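# Close the refrigerator door completely with a Stretch robot

## Task

Get the refrigerator door fully closed so that it stays shut without the robot holding it there at the end. Nothing may drop a long way, the door must not be banged open or closed, and the robot must not topple or finish leaning.

## Robot and tools

Robot: a Hello Robot Stretch 3 with one arm. It has a two-wheeled base (0.33 m long, 0.34 m wide), a lift that slides up a mast, and a telescoping arm that reaches out to the robot's right. The base cannot move sideways, so to carry the gripper forward or back you drive the base. On-the-spot turns pivot about the point between the drive wheels, 0.05 m behind the front edge. With the arm in and the wrist folded, a turn sweeps a radius of 0.28 m; an unfolded, level wrist sticks out past that circle.

Frames: the base frame sits on the floor between the drive wheels, x forward, y left, z up. hand_pose is reported in it, at the point where the closed fingertips meet. The odometry frame is the base frame as it was at the start. Heading is positive to the left, from -3.142 to 3.142.

Cameras: head_camera and nav_camera both move with head_pan_rad and head_tilt_rad. wrist_camera rides on the gripper. Each execute_actions result brings one picture from each camera, taken when the call ends. An empty actions list just returns the current state and images.

execute_actions takes "actions", a list run in order. An action is {"robot": ..., "steps": n, "until": ...}. steps is 1 to 450 control steps at 30 per second (default 1); {"steps": n} alone only waits. "robot" is one command, a list of up to 8 commands run in turn (items may be {"pause_s": s}, at most 15 s), or {"stop": true}, which brakes everything and clears the queue. A command may contain:
- "base": exactly one of {"translate_m": d} (metres, forward positive, |d| at most 1) or {"rotate_rad": d} (radians, left/counter-clockwise positive, |d| at most 3.2). Both are offsets counted from where the base is when that command begins.
- "joints": absolute targets by name; unnamed joints keep their targets. lift_m 0 to 1.1 (arm height); arm_m 0 to 0.52 (extension); wrist_yaw_rad -1.345 to 4.42 (0 along the arm, positive swings toward the front, 3.0 folded over the base); wrist_pitch_rad -1.57 to 0.451 (0 level, negative tips the fingers down); wrist_roll_rad -2.911 to 2.911; gripper_m -0.089 to 0.179 (wider is higher; actual gap is 0.007 to 0.025 smaller, zero below 0.007); head_pan_rad -3.953 to 1.73 (0 ahead, positive left, -1.57 along the arm); head_tilt_rad -1.53 to 0.419 (negative looks down).
- "contact_limits": {"arm_m": e}, effort percent 1 to 100 at which the arm's motion halts; lower is softer. It holds until the next arm command.
Motions begin together and keep running across later calls. A new command takes over at once and discards the rest of any older queue. Any out-of-range or malformed value rejects the whole call.

"until" ends an action early. {"robot": {"status": "ended"}} fires when nothing reports moving and no queue runs. You can also compare fields, e.g. "lift_m": [">", 0.3] or "base_status": ["!=", "moving"]. {"any": {"status": "ended"}} fires when any one motion or the queue finishes.

zoom_image: {"camera": name, "region": [x0, y0, x1, y1]} in pixels from the top-left, at most 504 by 504, for a closer look at the latest image.

finished_scene: {"scene": n} ends the scene permanently and reports success. Wait until every motion has ended first; anything still moving gets braked and may stop short.

Result lines: base_status shows progress, e.g. moving (translate_m +0.12 of +0.30). joint_goals and joint_status list each joint. Status words: moving, done (within tolerance), off_target (came to rest away from goal, maybe still pushing), contact_stop (pushed firmly into something; lift or arm then goes slack until commanded again), time_out, stopped, not_commanded, torque_fault (wrist servo off for 10 s, limp, refuses goals). measured_speeds come from encoders. refusals, queue (idle/running/done/dropped/stopped) and queue_left describe the queue. Lines starting refused:, dropped: or replaced: explain problems. robot.on_its_own appears when the robot has altered a goal, a joint is slack or off, a motor at rest strains, or base_tilt has drifted 3 degrees or more. lidar_m gives 12 ranges in 30 degree sectors (1st ahead, 4th left, 7th behind, 10th right) at 0.17 m height. wrist_depth_mm and head_depth_mm are 7 by 7 grids of depths. motor_effort is per cent, positive pushing toward higher values, bracket is the peak; readings carry fixed biases and noise.

Speed: the base is fast (0.30 m/s, 1.9 rad/s) only when stowed: lift_m under 0.30, arm_m under 0.03, wrist_yaw_rad over 2.54. Otherwise 0.10 m/s and 0.63 rad/s.

Cautions: fold or unfold the wrist only with lift_m 0.32 to 0.95, wrist_pitch_rad -0.4 and roll near 0; after folding, the lift may go down to 0.25. With wrist_yaw_rad under -0.4 keep pitch at -0.5 or lower. Pushing something rigid with the gripper above about 0.45 m can tip the robot; a second push after a contact_stop is riskier. Do not drive while holding, hooking or pressing on something fixed. If the base snags, undo the last move in small steps; if base_tilt leans, pull the gripper free and, if still tipped, lower lift_m to about 0.2. Move the door slowly so it is not slammed, avoid knocking things off, and make sure the door stays shut once the gripper lets go.

Each tool is called by a JSON object that holds its "fn" and its "kwargs", one argument or row to a line.

## Session

{"fn": "execute_actions", "kwargs": {
  "actions": []
}}

Scene clock: 0.00 s.
robot.base_odometry: x=+0.000 y=+0.000 heading=+0.000 (m, m, rad; robot's odometry frame)
robot.turned_by_wheels: +0.000 (rad since the last result)
robot.turned_by_imu: +0.000 (rad since the last result)
robot.base_tilt: forward=+0.3 right=-0.7 (deg)
robot.lidar_m: 0.93 0.98 1.15 1.12 1.19 1.29 2.83 3.05 3.75 1.12 1.12 0.94
robot.head_depth_mm: 844 851 855 865 871 880 883 / 853 858 865 870 875 886 898 / 859 864 869 877 886 891 898 / 864 866 876 883 892 899 904 / 865 877 881 890 901 905 914 / 874 878 891 893 901 911 915 / 877 889 895 906 912 923 922
robot.base_status: not_commanded
robot.joint_positions: lift_m=+0.377 arm_m=-0.003 wrist_yaw_rad=+3.069 wrist_pitch_rad=-0.396 wrist_roll_rad=-0.014 gripper_m=+0.037 head_pan_rad=+0.003 head_tilt_rad=-0.018
robot.joint_goals: lift_m=+0.377 arm_m=-0.003 wrist_yaw_rad=+3.069 wrist_pitch_rad=-0.396 wrist_roll_rad=-0.014 gripper_m=+0.037 head_pan_rad=+0.003 head_tilt_rad=-0.018
robot.joint_status: lift_m=not_commanded arm_m=not_commanded wrist_yaw_rad=not_commanded wrist_pitch_rad=not_commanded wrist_roll_rad=not_commanded gripper_m=not_commanded head_pan_rad=not_commanded head_tilt_rad=not_commanded
robot.measured_speeds: translate_m=+0.000 rotate_rad=+0.000 lift_m=+0.000 arm_m=+0.000 wrist_yaw_rad=+0.000 wrist_pitch_rad=+0.000 wrist_roll_rad=+0.000 head_pan_rad=+0.000 head_tilt_rad=+0.000
robot: refusals=0 queue=idle queue_left=0
robot.motor_effort: left_wheel=+0 right_wheel=-1 lift_m=+34 arm_m=+0 wrist_yaw_rad=+0 wrist_pitch_rad=+6 wrist_roll_rad=+1 gripper_m=+0 head_pan_rad=+0 head_tilt_rad=+1 (%)
robot.hand_pose: x=-0.0048 y=+0.0844 z=+0.3950 quat_wxyz=(+0.164, +0.693, +0.115, +0.693) (m; robot's base frame)
robot.wrist_depth_mm: - - - - - - - / - - - - - - - / - - - - - - - / - 982 - 937 875 875 864 / 792 786 789 731 732 720 689 / 672 646 652 634 - 592 585 / 569 562 - 549 528 513 508
pictures: head_camera (sideways: a quarter turn clockwise sets it upright), nav_camera (sideways: a quarter turn counterclockwise sets it upright), wrist_camera
Images, in order (width x height): head_camera 896x504, nav_camera 672x504, wrist_camera 644x364.

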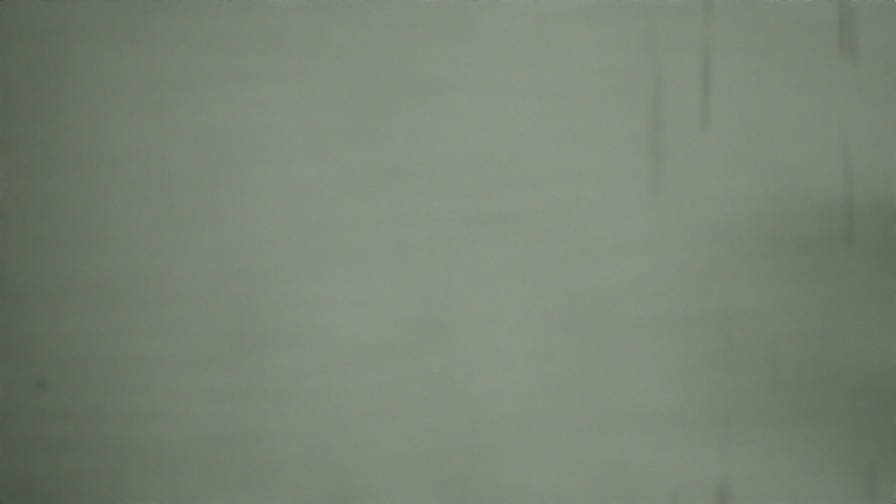

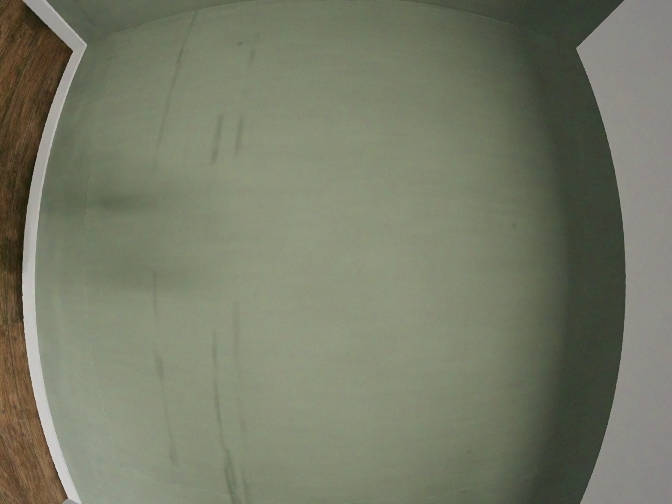

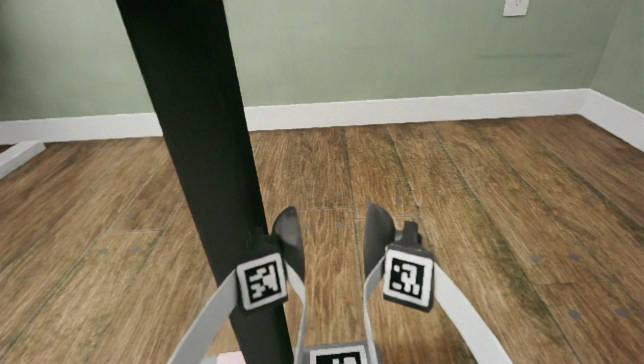

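{"fn": "execute_actions", "kwargs": {
  "actions": [
    {"robot":{"base":{"rotate_rad":-2.4},"joints":{"lift_m":0.26,"head_tilt_rad":-0.6}},"steps":450,"until":{"robot":{"status":"ended"}}}
  ]
}}

Scene clock: 11.07 s.
robot.base_odometry: x=+0.000 y=+0.000 heading=-2.400 (m, m, rad; robot's odometry frame)
robot.turned_by_wheels: -2.400 (rad since the last result)
robot.turned_by_imu: -2.371 (rad since the last result)
robot.base_tilt: forward=+0.5 right=-0.8 (deg)
robot.lidar_m: 3.44 1.61 1.12 1.04 0.93 0.93 1.11 1.12 1.13 1.29 2.45 2.84
robot.head_depth_mm: 2754 3056 3137 2253 1771 1459 1233 / 3003 3273 3157 2285 1782 1468 1228 / 3283 3612 3160 2274 1790 1447 1239 / 3671 - 3241 2275 1790 1468 1230 / - - 3190 2297 1799 1471 1248 / 3759 - 3247 2279 1800 1477 1244 / 3486 3802 3268 2293 1809 1488 1254
robot.base_status: done (rotate_rad -2.3999 of -2.4000)
robot.joint_positions: lift_m=+0.260 arm_m=-0.003 wrist_yaw_rad=+3.069 wrist_pitch_rad=-0.397 wrist_roll_rad=-0.014 gripper_m=+0.037 head_pan_rad=+0.003 head_tilt_rad=-0.593
robot.joint_goals: lift_m=+0.260 arm_m=-0.003 wrist_yaw_rad=+3.069 wrist_pitch_rad=-0.397 wrist_roll_rad=-0.014 gripper_m=+0.037 head_pan_rad=+0.003 head_tilt_rad=-0.600
robot.joint_status: lift_m=done arm_m=not_commanded wrist_yaw_rad=not_commanded wrist_pitch_rad=not_commanded wrist_roll_rad=not_commanded gripper_m=not_commanded head_pan_rad=not_commanded head_tilt_rad=done
robot.measured_speeds: translate_m=+0.000 rotate_rad=+0.000 lift_m=+0.000 arm_m=+0.000 wrist_yaw_rad=+0.000 wrist_pitch_rad=+0.000 wrist_roll_rad=+0.000 head_pan_rad=+0.000 head_tilt_rad=+0.000
robot: refusals=0 queue=done queue_left=0
robot.motor_effort: left_wheel=+2(9) right_wheel=-3(9) lift_m=+31(34) arm_m=+0(0) wrist_yaw_rad=+0(0) wrist_pitch_rad=+7(7) wrist_roll_rad=+1(1) gripper_m=+0(0) head_pan_rad=+0(1) head_tilt_rad=-3(29) (%)
robot.hand_pose: x=-0.0048 y=+0.0843 z=+0.2776 quat_wxyz=(+0.164, +0.693, +0.115, +0.693) (m; robot's base frame)
robot.wrist_depth_mm: 683 746 - - - - - / 717 803 - - - - - / 760 861 963 944 898 875 841 / 731 753 - 693 698 674 652 / 617 595 587 581 584 536 537 / 512 514 - - - 458 448 / 449 - - - 407 398 392
pictures: head_camera (sideways: a quarter turn clockwise sets it upright), nav_camera (sideways: a quarter turn counterclockwise sets it upright), wrist_camera
Images, in order (width x height): head_camera 896x504, nav_camera 672x504, wrist_camera 644x364.

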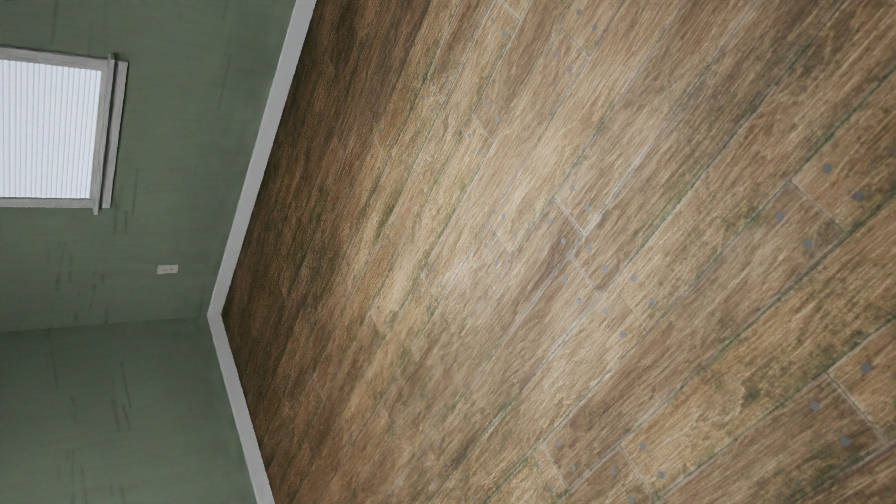

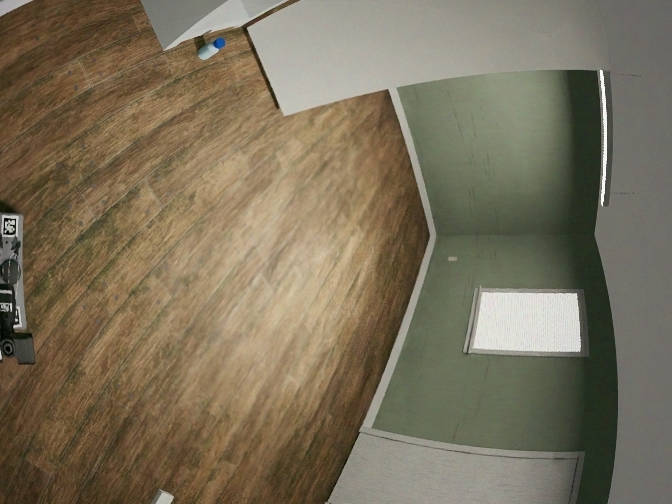

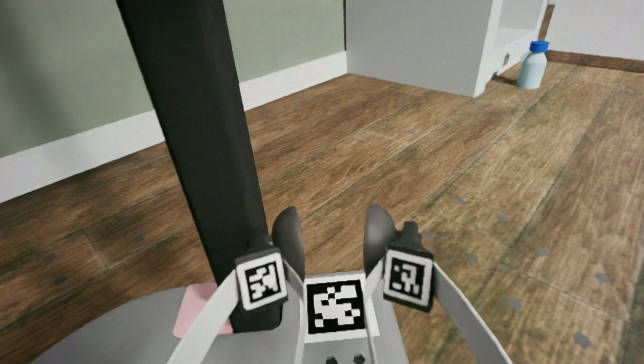

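{"fn": "execute_actions", "kwargs": {
  "actions": [
    {"robot":[{"base":{"rotate_rad":0.6}},{"base":{"translate_m":0.7}},{"base":{"rotate_rad":2.2},"joints":{"head_pan_rad":-1.57,"head_tilt_rad":-1.0}},{"joints":{"lift_m":0.35}},{"joints":{"wrist_yaw_rad":0,"gripper_m":0.15}}],"steps":450,"until":{"robot":{"status":"ended"}}}
  ]
}}

Scene clock: 30.87 s.
robot.base_odometry: x=-0.159 y=-0.682 heading=+0.400 (m, m, rad; robot's odometry frame)
robot.turned_by_wheels: +2.800 (rad since the last result)
robot.turned_by_imu: +2.766 (rad since the last result)
robot.base_tilt: forward=+0.5 right=-0.7 (deg)
robot.lidar_m: 1.05 1.38 1.81 1.69 2.45 2.74 2.83 3.13 0.92 0.95 0.59 1.02
robot.head_depth_mm: 837 976 1163 1433 1357 1216 1108 / 879 1038 1242 1462 1350 1234 - / 924 1099 1350 1525 1353 1255 - / 986 1145 1426 1530 1362 1212 - / 983 1122 1478 1406 1367 1226 1112 / 1014 1159 1034 1093 1310 1225 1115 / 701 1159 744 971 1342 1228 1118
robot.base_status: done (rotate_rad +2.1999 of +2.2000)
robot.joint_positions: lift_m=+0.350 arm_m=-0.003 wrist_yaw_rad=+0.003 wrist_pitch_rad=-0.397 wrist_roll_rad=-0.014 gripper_m=+0.150 head_pan_rad=-1.563 head_tilt_rad=-0.988
robot.joint_goals: lift_m=+0.350 arm_m=-0.003 wrist_yaw_rad=+0.000 wrist_pitch_rad=-0.397 wrist_roll_rad=-0.014 gripper_m=+0.150 head_pan_rad=-1.570 head_tilt_rad=-1.000
robot.joint_status: lift_m=done arm_m=not_commanded wrist_yaw_rad=done wrist_pitch_rad=not_commanded wrist_roll_rad=not_commanded gripper_m=done head_pan_rad=done head_tilt_rad=done
robot.measured_speeds: translate_m=+0.000 rotate_rad=+0.000 lift_m=+0.000 arm_m=+0.000 wrist_yaw_rad=+0.000 wrist_pitch_rad=+0.000 wrist_roll_rad=+0.000 head_pan_rad=+0.000 head_tilt_rad=+0.000
robot: refusals=0 queue=done queue_left=0
robot.motor_effort: left_wheel=-1(7) right_wheel=+2(11) lift_m=+37(38) arm_m=-1(1) wrist_yaw_rad=-3(3) wrist_pitch_rad=+7(7) wrist_roll_rad=+1(1) gripper_m=+0(96) head_pan_rad=-2(34) head_tilt_rad=-4(27) (%)
robot.hand_pose: x=-0.0209 y=-0.3692 z=+0.3673 quat_wxyz=(+0.699, +0.142, -0.688, -0.138) (m; robot's base frame)
robot.wrist_depth_mm: 292 781 782 713 631 560 496 / 304 809 862 769 675 589 534 / 319 807 846 814 739 636 560 / 361 393 658 825 808 696 602 / 472 399 584 676 683 692 657 / 593 - 580 581 581 569 553 / 536 505 517 509 505 490 480
pictures: head_camera (sideways: a quarter turn clockwise sets it upright), nav_camera (sideways: a quarter turn counterclockwise sets it upright), wrist_camera
Images, in order (width x height): head_camera 896x504, nav_camera 672x504, wrist_camera 644x364.

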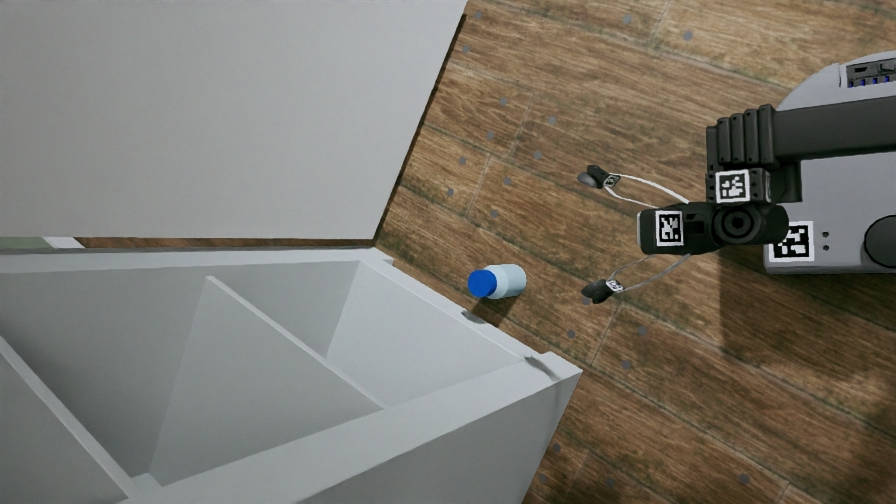

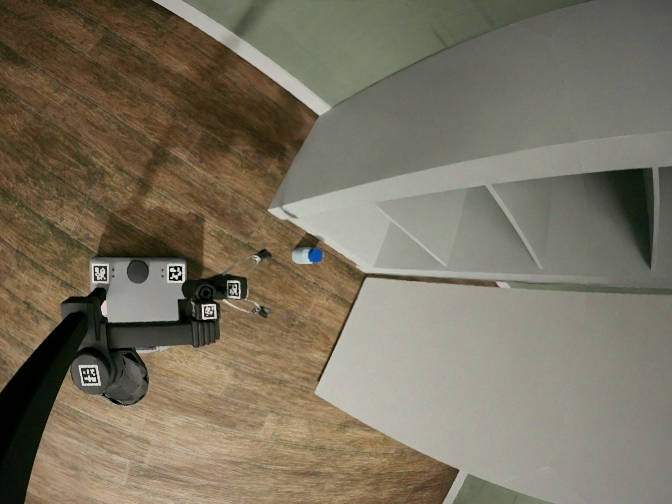

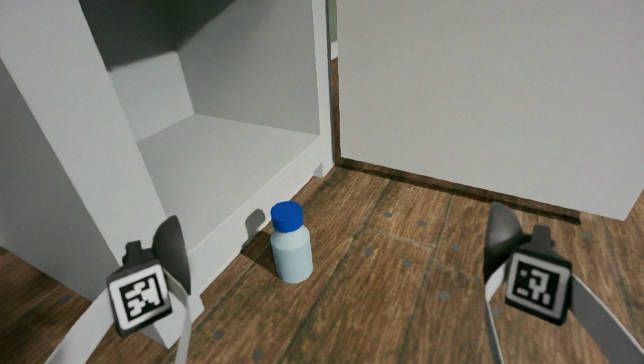

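{"fn": "execute_actions", "kwargs": {
  "actions": [
    {"robot":{"base":{"rotate_rad":0.125},"joints":{"lift_m":0.06,"arm_m":0.2}},"steps":450,"until":{"robot":{"status":"ended"}}}
  ]
}}

Scene clock: 38.73 s.
robot.base_odometry: x=-0.159 y=-0.682 heading=+0.525 (m, m, rad; robot's odometry frame)
robot.turned_by_wheels: +0.125 (rad since the last result)
robot.turned_by_imu: +0.124 (rad since the last result)
robot.base_tilt: forward=+0.5 right=-0.7 (deg)
robot.lidar_m: 1.08 1.57 1.82 1.69 2.79 2.74 2.92 0.93 0.92 0.61 0.59 1.02
robot.head_depth_mm: 866 1000 1183 1451 1349 1213 1102 / 924 1077 1288 1492 1348 1222 - / 983 1161 1434 1520 1371 1212 - / 997 1139 1486 1462 1386 1218 - / 1020 1180 1053 1360 1340 1220 1114 / 699 711 789 1016 1352 1222 1115 / 529 612 808 1234 1366 1225 1115
robot.base_status: done (rotate_rad +0.1249 of +0.1250)
robot.joint_positions: lift_m=+0.060 arm_m=+0.200 wrist_yaw_rad=+0.001 wrist_pitch_rad=-0.397 wrist_roll_rad=-0.014 gripper_m=+0.150 head_pan_rad=-1.563 head_tilt_rad=-0.988
robot.joint_goals: lift_m=+0.060 arm_m=+0.200 wrist_yaw_rad=+0.000 wrist_pitch_rad=-0.397 wrist_roll_rad=-0.014 gripper_m=+0.150 head_pan_rad=-1.570 head_tilt_rad=-1.000
robot.joint_status: lift_m=done arm_m=done wrist_yaw_rad=done wrist_pitch_rad=not_commanded wrist_roll_rad=not_commanded gripper_m=done head_pan_rad=done head_tilt_rad=done
robot.measured_speeds: translate_m=+0.000 rotate_rad=+0.000 lift_m=+0.000 arm_m=+0.000 wrist_yaw_rad=+0.000 wrist_pitch_rad=+0.000 wrist_roll_rad=+0.000 head_pan_rad=+0.000 head_tilt_rad=+0.000
robot: refusals=0 queue=done queue_left=0
robot.motor_effort: left_wheel=-2(4) right_wheel=+2(7) lift_m=+31(36) arm_m=+4(7) wrist_yaw_rad=-1(3) wrist_pitch_rad=+7(7) wrist_roll_rad=+1(1) gripper_m=+0(0) head_pan_rad=-2(2) head_tilt_rad=-5(5) (%)
robot.hand_pose: x=-0.0212 y=-0.5716 z=+0.0775 quat_wxyz=(+0.698, +0.141, -0.688, -0.138) (m; robot's base frame)
robot.wrist_depth_mm: 488 535 479 430 495 440 387 / 278 259 285 211 549 520 427 / 192 220 286 227 441 428 413 / 195 232 331 245 337 332 322 / 202 259 288 265 275 277 262 / 209 - 241 236 232 225 223 / 205 205 207 204 201 197 193
pictures: head_camera (sideways: a quarter turn clockwise sets it upright), nav_camera (sideways: a quarter turn counterclockwise sets it upright), wrist_camera
Images, in order (width x height): head_camera 896x504, nav_camera 672x504, wrist_camera 644x364.

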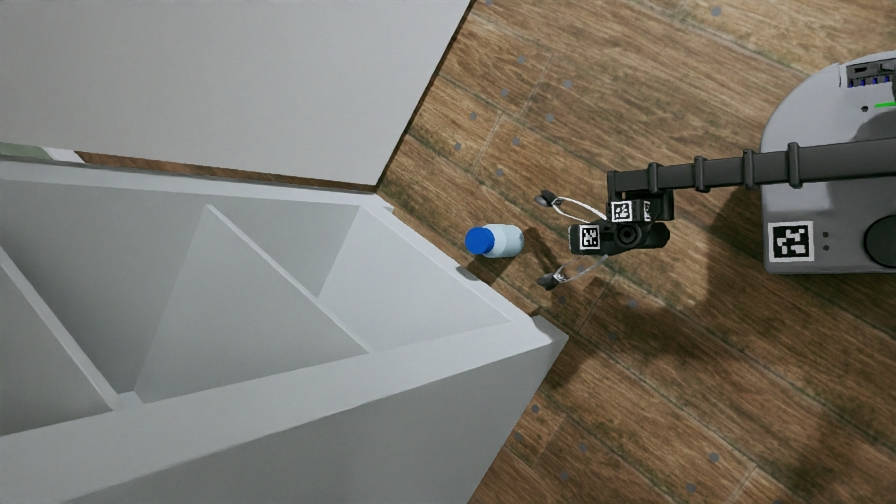

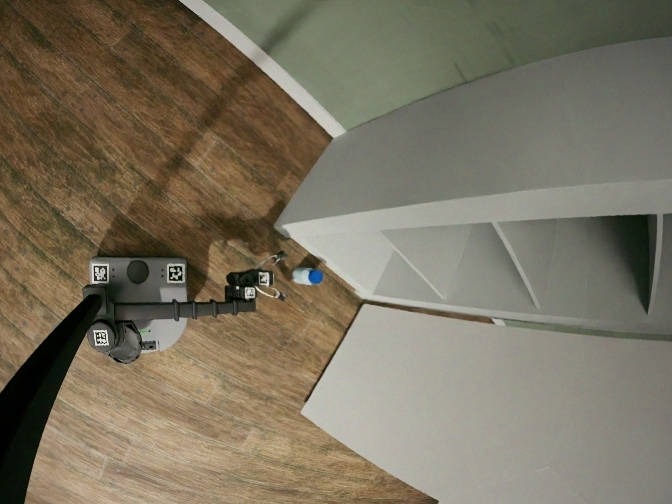

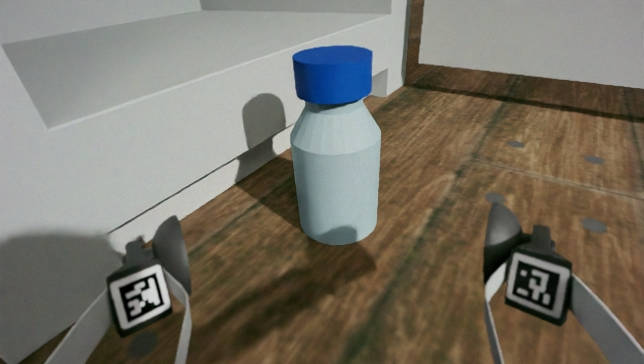

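{"fn": "execute_actions", "kwargs": {
  "actions": [
    {"robot":[{"joints":{"arm_m":0.275,"gripper_m":0.12}},{"joints":{"gripper_m":0.0}},{"joints":{"lift_m":0.08}},{"joints":{"arm_m":0.08}},{"base":{"rotate_rad":0.8}},{"joints":{"arm_m":0.15,"lift_m":0.062}}],"steps":450,"until":{"robot":{"status":"ended"}}}
  ]
}}

Scene clock: 53.83 s.
robot.base_odometry: x=-0.159 y=-0.682 heading=+1.325 (m, m, rad; robot's odometry frame)
robot.turned_by_wheels: +0.800 (rad since the last result)
robot.turned_by_imu: +0.792 (rad since the last result)
robot.base_tilt: forward=+0.5 right=-0.6 (deg)
robot.lidar_m: 1.82 1.83 1.69 2.73 2.78 3.31 0.92 0.93 0.59 0.85 1.03 1.25
robot.head_depth_mm: 673 723 784 942 1312 1219 1107 / 842 924 1018 1133 1310 1225 - / 1003 1170 1403 1510 1363 1196 - / 984 1171 1455 1533 1344 1207 - / 962 1135 1400 1540 1371 1223 1114 / 941 1107 1352 1533 1362 1229 1118 / 921 1083 1314 1511 1372 1235 1118
robot.base_status: done (rotate_rad +0.7999 of +0.8000)
robot.joint_positions: lift_m=+0.062 arm_m=+0.150 wrist_yaw_rad=-0.001 wrist_pitch_rad=-0.404 wrist_roll_rad=-0.014 gripper_m=+0.001 head_pan_rad=-1.563 head_tilt_rad=-0.988
robot.joint_goals: lift_m=+0.062 arm_m=+0.150 wrist_yaw_rad=+0.000 wrist_pitch_rad=-0.404 wrist_roll_rad=-0.014 gripper_m=+0.000 head_pan_rad=-1.570 head_tilt_rad=-1.000
robot.joint_status: lift_m=done arm_m=done wrist_yaw_rad=done wrist_pitch_rad=not_commanded wrist_roll_rad=not_commanded gripper_m=done head_pan_rad=done head_tilt_rad=done
robot.measured_speeds: translate_m=+0.000 rotate_rad=+0.000 lift_m=+0.000 arm_m=+0.000 wrist_yaw_rad=+0.000 wrist_pitch_rad=+0.000 wrist_roll_rad=+0.000 head_pan_rad=+0.000 head_tilt_rad=+0.000
robot: refusals=0 queue=done queue_left=0
robot.motor_effort: left_wheel=-1(5) right_wheel=+2(7) lift_m=+31(42) arm_m=+5(6) wrist_yaw_rad=+1(2) wrist_pitch_rad=+10(22) wrist_roll_rad=+1(1) gripper_m=-14(100) head_pan_rad=-2(2) head_tilt_rad=-5(4) (%)
robot.hand_pose: x=-0.0217 y=-0.5207 z=+0.0779 quat_wxyz=(+0.698, +0.143, -0.688, -0.142) (m; robot's base frame)
robot.wrist_depth_mm: 505 531 551 578 563 361 259 / 538 558 584 175 545 367 262 / 507 493 477 147 438 376 271 / 379 370 358 166 330 331 277 / 300 299 298 169 284 268 260 / 250 247 247 195 - 231 223 / 214 212 207 204 203 197 194
pictures: head_camera (sideways: a quarter turn clockwise sets it upright), nav_camera (sideways: a quarter turn counterclockwise sets it upright), wrist_camera
Images, in order (width x height): head_camera 896x504, nav_camera 672x504, wrist_camera 644x364.

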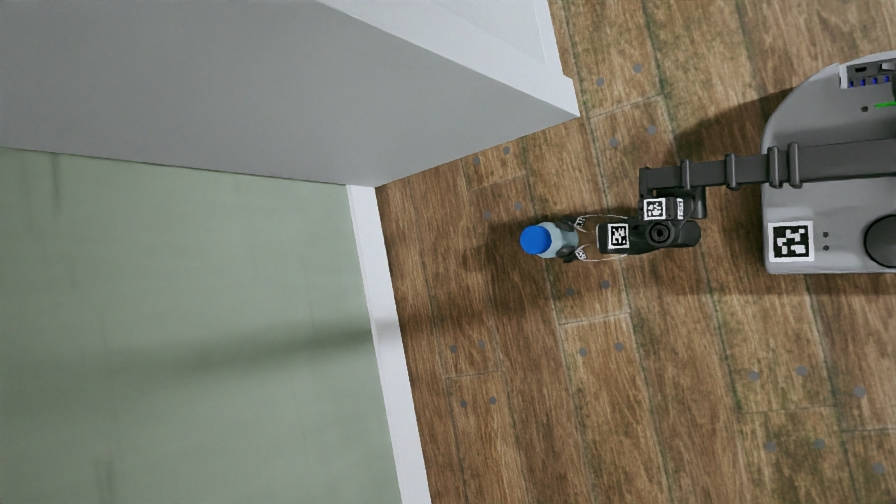

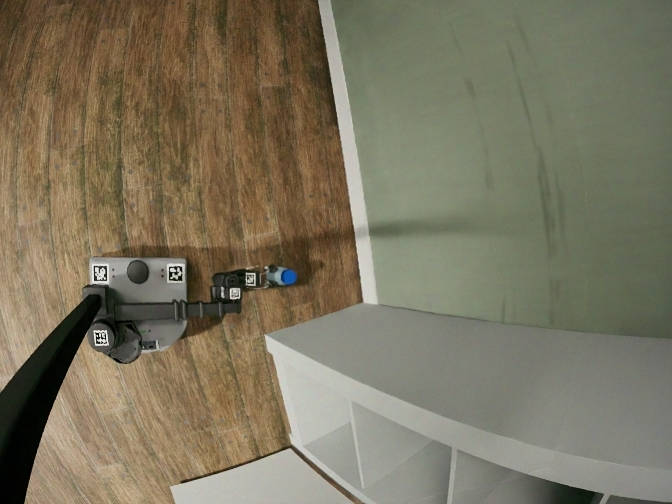

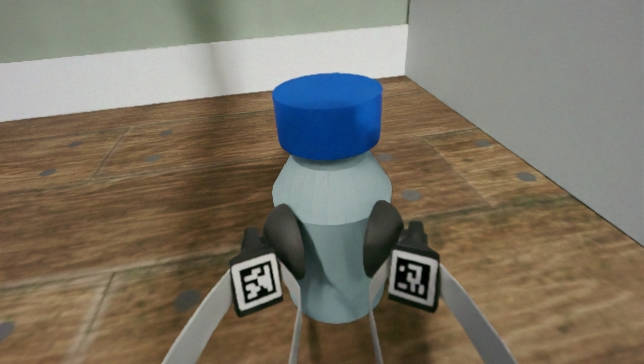

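{"fn": "execute_actions", "kwargs": {
  "actions": [
    {"robot":[{"joints":{"gripper_m":0.13}},{"joints":{"lift_m":0.34,"arm_m":0.0}},{"joints":{"wrist_yaw_rad":3.0,"gripper_m":0.0},"base":{"rotate_rad":-0.525}},{"joints":{"lift_m":0.27,"head_pan_rad":0}},{"base":{"translate_m":-1.0}},{"base":{"rotate_rad":1.1}},{"base":{"translate_m":-0.7}},{"base":{"rotate_rad":-1.2}}],"steps":450,"until":{"robot":{"status":"ended"}}},
    {"steps":450,"until":{"robot":{"status":"ended"}}}
  ]
}}

Scene clock: 86.80 s.
robot.base_odometry: x=-0.630 y=-2.061 heading=+0.700 (m, m, rad; robot's odometry frame)
robot.turned_by_wheels: -0.625 (rad since the last result)
robot.turned_by_imu: -0.618 (rad since the last result)
robot.base_tilt: forward=+0.5 right=-0.8 (deg)
robot.lidar_m: 0.50 0.48 2.84 2.76 2.38 2.38 1.83 1.56 1.56 1.64 1.41 0.85
robot.head_depth_mm: 940 1250 1662 1523 1342 1226 1106 / 736 926 1346 1511 1359 1215 1129 / 646 784 1004 1390 1364 1219 1127 / 575 681 841 1094 1334 1221 1130 / 519 601 723 903 1206 1223 1136 / 471 530 618 774 1315 1221 1118 / 399 480 579 1512 1370 1225 1120
robot.base_status: done (rotate_rad -1.1999 of -1.2000)
robot.joint_positions: lift_m=+0.270 arm_m=+0.000 wrist_yaw_rad=+2.999 wrist_pitch_rad=-0.404 wrist_roll_rad=-0.014 gripper_m=+0.000 head_pan_rad=-0.007 head_tilt_rad=-0.989
robot.joint_goals: lift_m=+0.270 arm_m=+0.000 wrist_yaw_rad=+3.000 wrist_pitch_rad=-0.404 wrist_roll_rad=-0.014 gripper_m=+0.000 head_pan_rad=+0.000 head_tilt_rad=-1.000
robot.joint_status: lift_m=done arm_m=done wrist_yaw_rad=done wrist_pitch_rad=not_commanded wrist_roll_rad=not_commanded gripper_m=done head_pan_rad=done head_tilt_rad=done
robot.measured_speeds: translate_m=+0.000 rotate_rad=+0.000 lift_m=+0.000 arm_m=+0.000 wrist_yaw_rad=+0.000 wrist_pitch_rad=+0.000 wrist_roll_rad=+0.000 head_pan_rad=+0.000 head_tilt_rad=+0.000
robot: refusals=0 queue=done queue_left=0
robot.motor_effort: left_wheel=+2(8) right_wheel=-4(12) lift_m=+31(40) arm_m=-5(6) wrist_yaw_rad=+1(4) wrist_pitch_rad=+10(10) wrist_roll_rad=+1(1) gripper_m=-3(96) head_pan_rad=+2(33) head_tilt_rad=-5(5) (%)
robot.hand_pose: x=+0.0110 y=+0.0785 z=+0.2860 quat_wxyz=(+0.191, +0.696, +0.094, +0.686) (m; robot's base frame)
robot.wrist_depth_mm: - - - - - - - / - - - - - - - / - - 945 934 925 858 829 / 795 765 739 722 705 679 662 / 625 611 593 - 575 551 545 / 519 518 - - 497 474 463 / 463 - - - 417 407 402
pictures: head_camera (sideways: a quarter turn clockwise sets it upright), nav_camera (sideways: a quarter turn counterclockwise sets it upright), wrist_camera
Images, in order (width x height): head_camera 896x504, nav_camera 672x504, wrist_camera 644x364.

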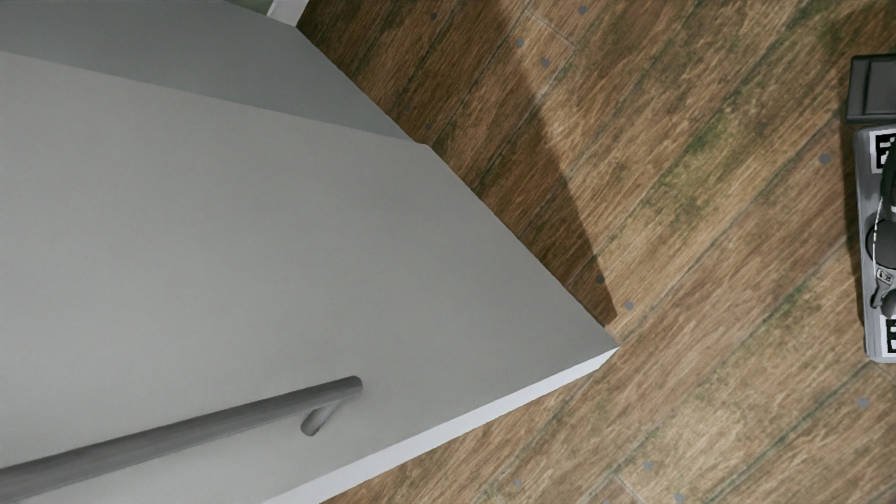

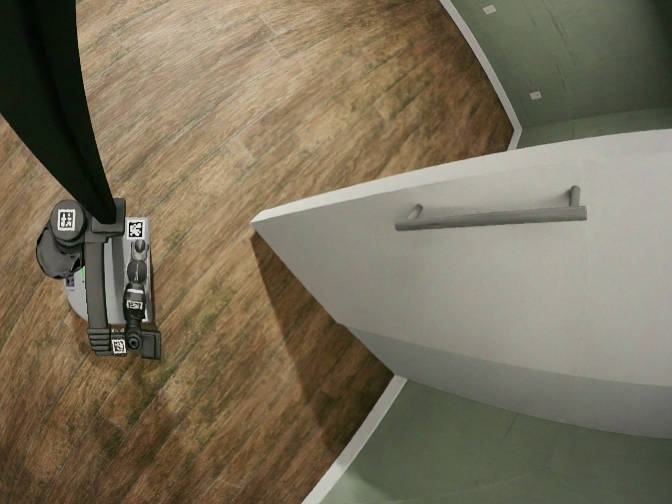

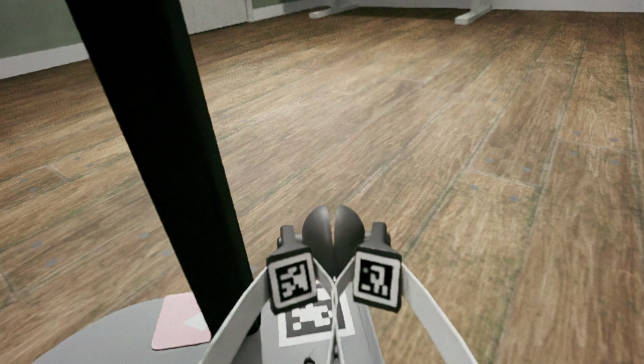

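{"fn": "execute_actions", "kwargs": {
  "actions": [
    {"robot":[{"joints":{"lift_m":0.33},"base":{"rotate_rad":0.22}},{"base":{"translate_m":0.85},"joints":{"head_pan_rad":-0.6}}],"steps":450,"until":{"robot":{"status":"ended"}}}
  ]
}}

Scene clock: 103.30 s.
robot.base_odometry: x=-0.115 y=-1.385 heading=+0.920 (m, m, rad; robot's odometry frame)
robot.turned_by_wheels: +0.220 (rad since the last result)
robot.turned_by_imu: +0.216 (rad since the last result)
robot.base_tilt: forward=+0.4 right=-0.6 (deg)
robot.lidar_m: 0.37 2.51 2.33 2.99 2.85 2.91 2.40 2.27 1.42 0.31 0.29 0.29
robot.head_depth_mm: - 290 330 416 564 881 1122 / - 295 344 441 607 962 - / - 299 361 465 664 1145 - / - 307 379 497 725 1193 1125 / - 318 397 531 800 1214 1112 / 290 331 420 570 942 1226 1118 / 296 346 443 571 1359 1227 1124
robot.base_status: done (translate_m +0.8500 of +0.8500)
robot.joint_positions: lift_m=+0.330 arm_m=+0.000 wrist_yaw_rad=+2.998 wrist_pitch_rad=-0.403 wrist_roll_rad=-0.014 gripper_m=+0.000 head_pan_rad=-0.594 head_tilt_rad=-0.990
robot.joint_goals: lift_m=+0.330 arm_m=+0.000 wrist_yaw_rad=+3.000 wrist_pitch_rad=-0.403 wrist_roll_rad=-0.014 gripper_m=+0.000 head_pan_rad=-0.600 head_tilt_rad=-1.000
robot.joint_status: lift_m=done arm_m=done wrist_yaw_rad=done wrist_pitch_rad=not_commanded wrist_roll_rad=not_commanded gripper_m=done head_pan_rad=done head_tilt_rad=done
robot.measured_speeds: translate_m=+0.000 rotate_rad=+0.000 lift_m=+0.000 arm_m=+0.000 wrist_yaw_rad=+0.000 wrist_pitch_rad=+0.000 wrist_roll_rad=+0.000 head_pan_rad=+0.000 head_tilt_rad=+0.000
robot: refusals=0 queue=done queue_left=0
robot.motor_effort: left_wheel=+0(22) right_wheel=-1(27) lift_m=+34(38) arm_m=-2(4) wrist_yaw_rad=+3(9) wrist_pitch_rad=+9(10) wrist_roll_rad=+1(1) gripper_m=-2(2) head_pan_rad=-1(26) head_tilt_rad=-5(5) (%)
robot.hand_pose: x=+0.0112 y=+0.0788 z=+0.3460 quat_wxyz=(+0.191, +0.696, +0.093, +0.686) (m; robot's base frame)
robot.wrist_depth_mm: - - - - - - - / - - - - - - - / - - - - - - 973 / 921 884 853 837 791 786 748 / 720 697 684 - 657 641 619 / 592 583 - - 565 542 528 / 509 514 - - 474 471 458
pictures: head_camera (sideways: a quarter turn clockwise sets it upright), nav_camera (sideways: a quarter turn counterclockwise sets it upright), wrist_camera
Images, in order (width x height): head_camera 896x504, nav_camera 672x504, wrist_camera 644x364.

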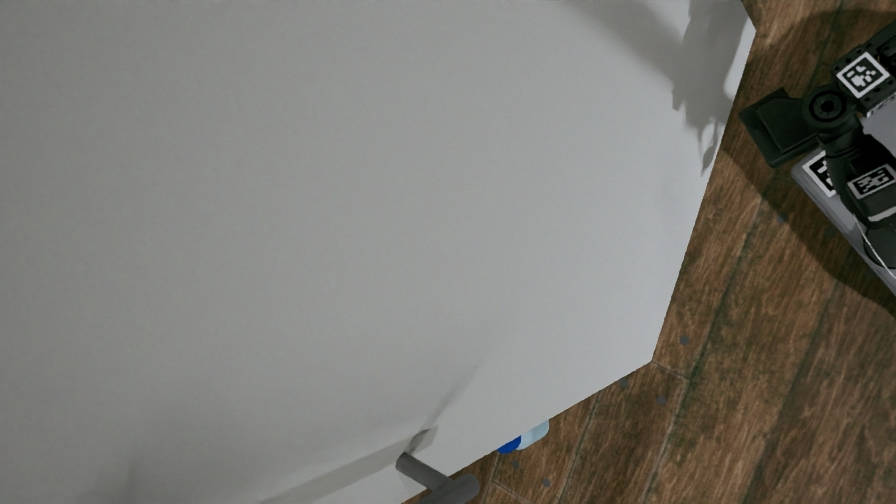

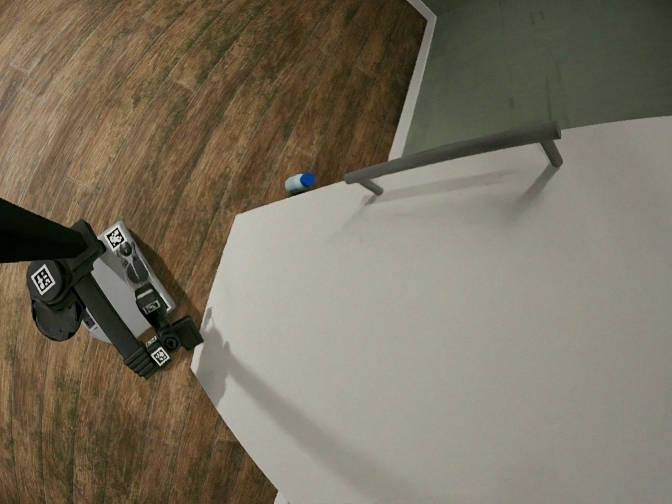

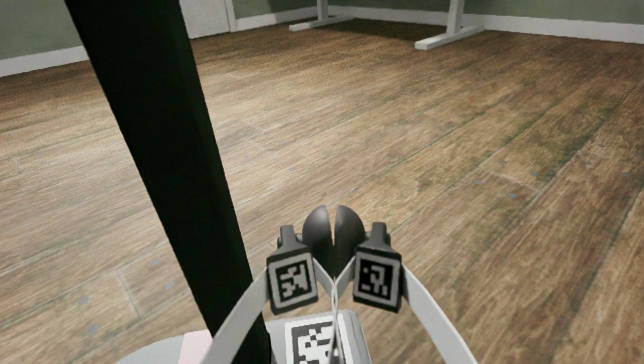

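The door swung on; finish with an arm push.

{"fn": "execute_actions", "kwargs": {
  "actions": [
    {"robot":[{"base":{"rotate_rad":0.6}},{"base":{"translate_m":0.2},"joints":{"head_pan_rad":-1.5}},{"joints":{"arm_m":0.2},"contact_limits":{"arm_m":25}}],"steps":450,"until":{"robot":{"status":"ended"}}},
    {"robot":[{"joints":{"arm_m":0}},{"base":{"translate_m":0.3},"joints":{"head_pan_rad":-2.0}}],"steps":450,"until":{"robot":{"status":"ended"}}}
  ]
}}

Scene clock: 121.83 s.
robot.base_odometry: x=-0.089 y=-0.886 heading=+1.520 (m, m, rad; robot's odometry frame)
robot.turned_by_wheels: +0.600 (rad since the last result)
robot.turned_by_imu: +0.591 (rad since the last result)
robot.base_tilt: forward=+0.3 right=-0.7 (deg)
robot.lidar_m: 2.02 1.91 2.80 2.81 2.94 2.86 2.77 0.44 0.35 0.64 0.98 1.35
robot.head_depth_mm: 361 440 574 825 1314 1211 - / 327 353 474 722 1171 1227 - / 317 381 478 626 973 1247 - / 333 401 499 668 1012 1257 - / 423 538 734 1173 1357 1241 1100 / 590 835 1230 1482 1358 1227 1116 / 840 986 1175 1452 1362 1225 1116
robot.base_status: done (translate_m +0.3000 of +0.3000)
robot.joint_positions: lift_m=+0.330 arm_m=+0.000 wrist_yaw_rad=+3.002 wrist_pitch_rad=-0.404 wrist_roll_rad=-0.014 gripper_m=+0.000 head_pan_rad=-1.993 head_tilt_rad=-0.990
robot.joint_goals: lift_m=+0.330 arm_m=+0.000 wrist_yaw_rad=+3.000 wrist_pitch_rad=-0.404 wrist_roll_rad=-0.014 gripper_m=+0.000 head_pan_rad=-2.000 head_tilt_rad=-1.000
robot.joint_status: lift_m=done arm_m=done wrist_yaw_rad=done wrist_pitch_rad=not_commanded wrist_roll_rad=not_commanded gripper_m=done head_pan_rad=done head_tilt_rad=done
robot.measured_speeds: translate_m=+0.000 rotate_rad=+0.000 lift_m=+0.000 arm_m=+0.000 wrist_yaw_rad=+0.000 wrist_pitch_rad=+0.000 wrist_roll_rad=+0.000 head_pan_rad=+0.000 head_tilt_rad=+0.000
robot: refusals=0 queue=done queue_left=0
robot.motor_effort: left_wheel=-1(4) right_wheel=+0(11) lift_m=+34(37) arm_m=-5(28) wrist_yaw_rad=-2(62) wrist_pitch_rad=+10(10) wrist_roll_rad=+0(0) gripper_m=-2(3) head_pan_rad=-2(31) head_tilt_rad=-4(4) (%)
robot.hand_pose: x=+0.0102 y=+0.0786 z=+0.3459 quat_wxyz=(+0.189, +0.696, +0.095, +0.686) (m; robot's base frame)
robot.wrist_depth_mm: - - - - - - - / - - - - - - - / - - - - - - 954 / 893 892 863 825 808 778 760 / 720 711 692 - 647 633 627 / 600 591 - - 562 545 535 / 502 511 - - 476 470 463
pictures: head_camera (sideways: a quarter turn clockwise sets it upright), nav_camera (sideways: a quarter turn counterclockwise sets it upright), wrist_camera
replaced: robot.arm_m: its motion had ended contact_stop
Images, in order (width x height): head_camera 896x504, nav_camera 672x504, wrist_camera 644x364.

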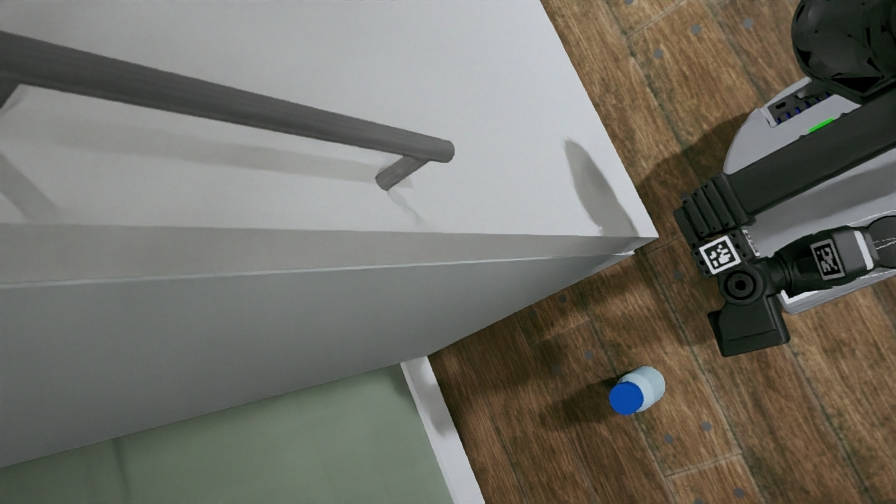

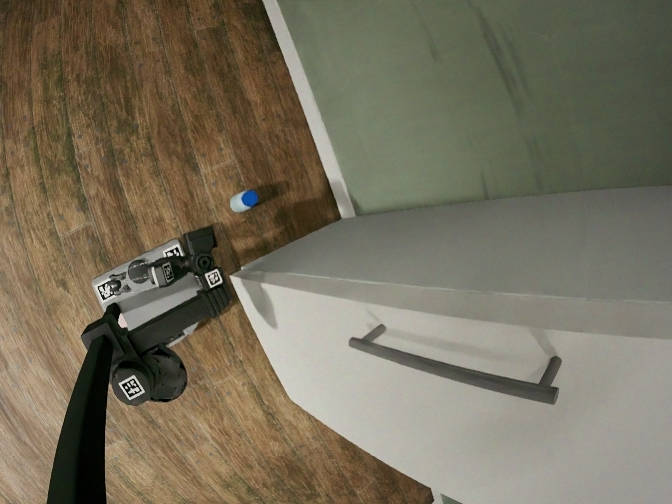

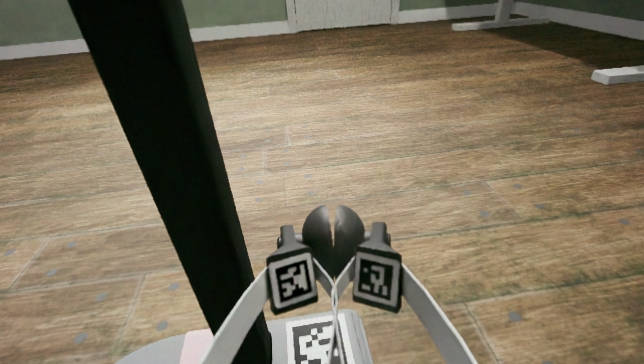

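{"fn": "finished_scene", "kwargs": {
  "scene": 1
}}

The scene is finished: the task was done.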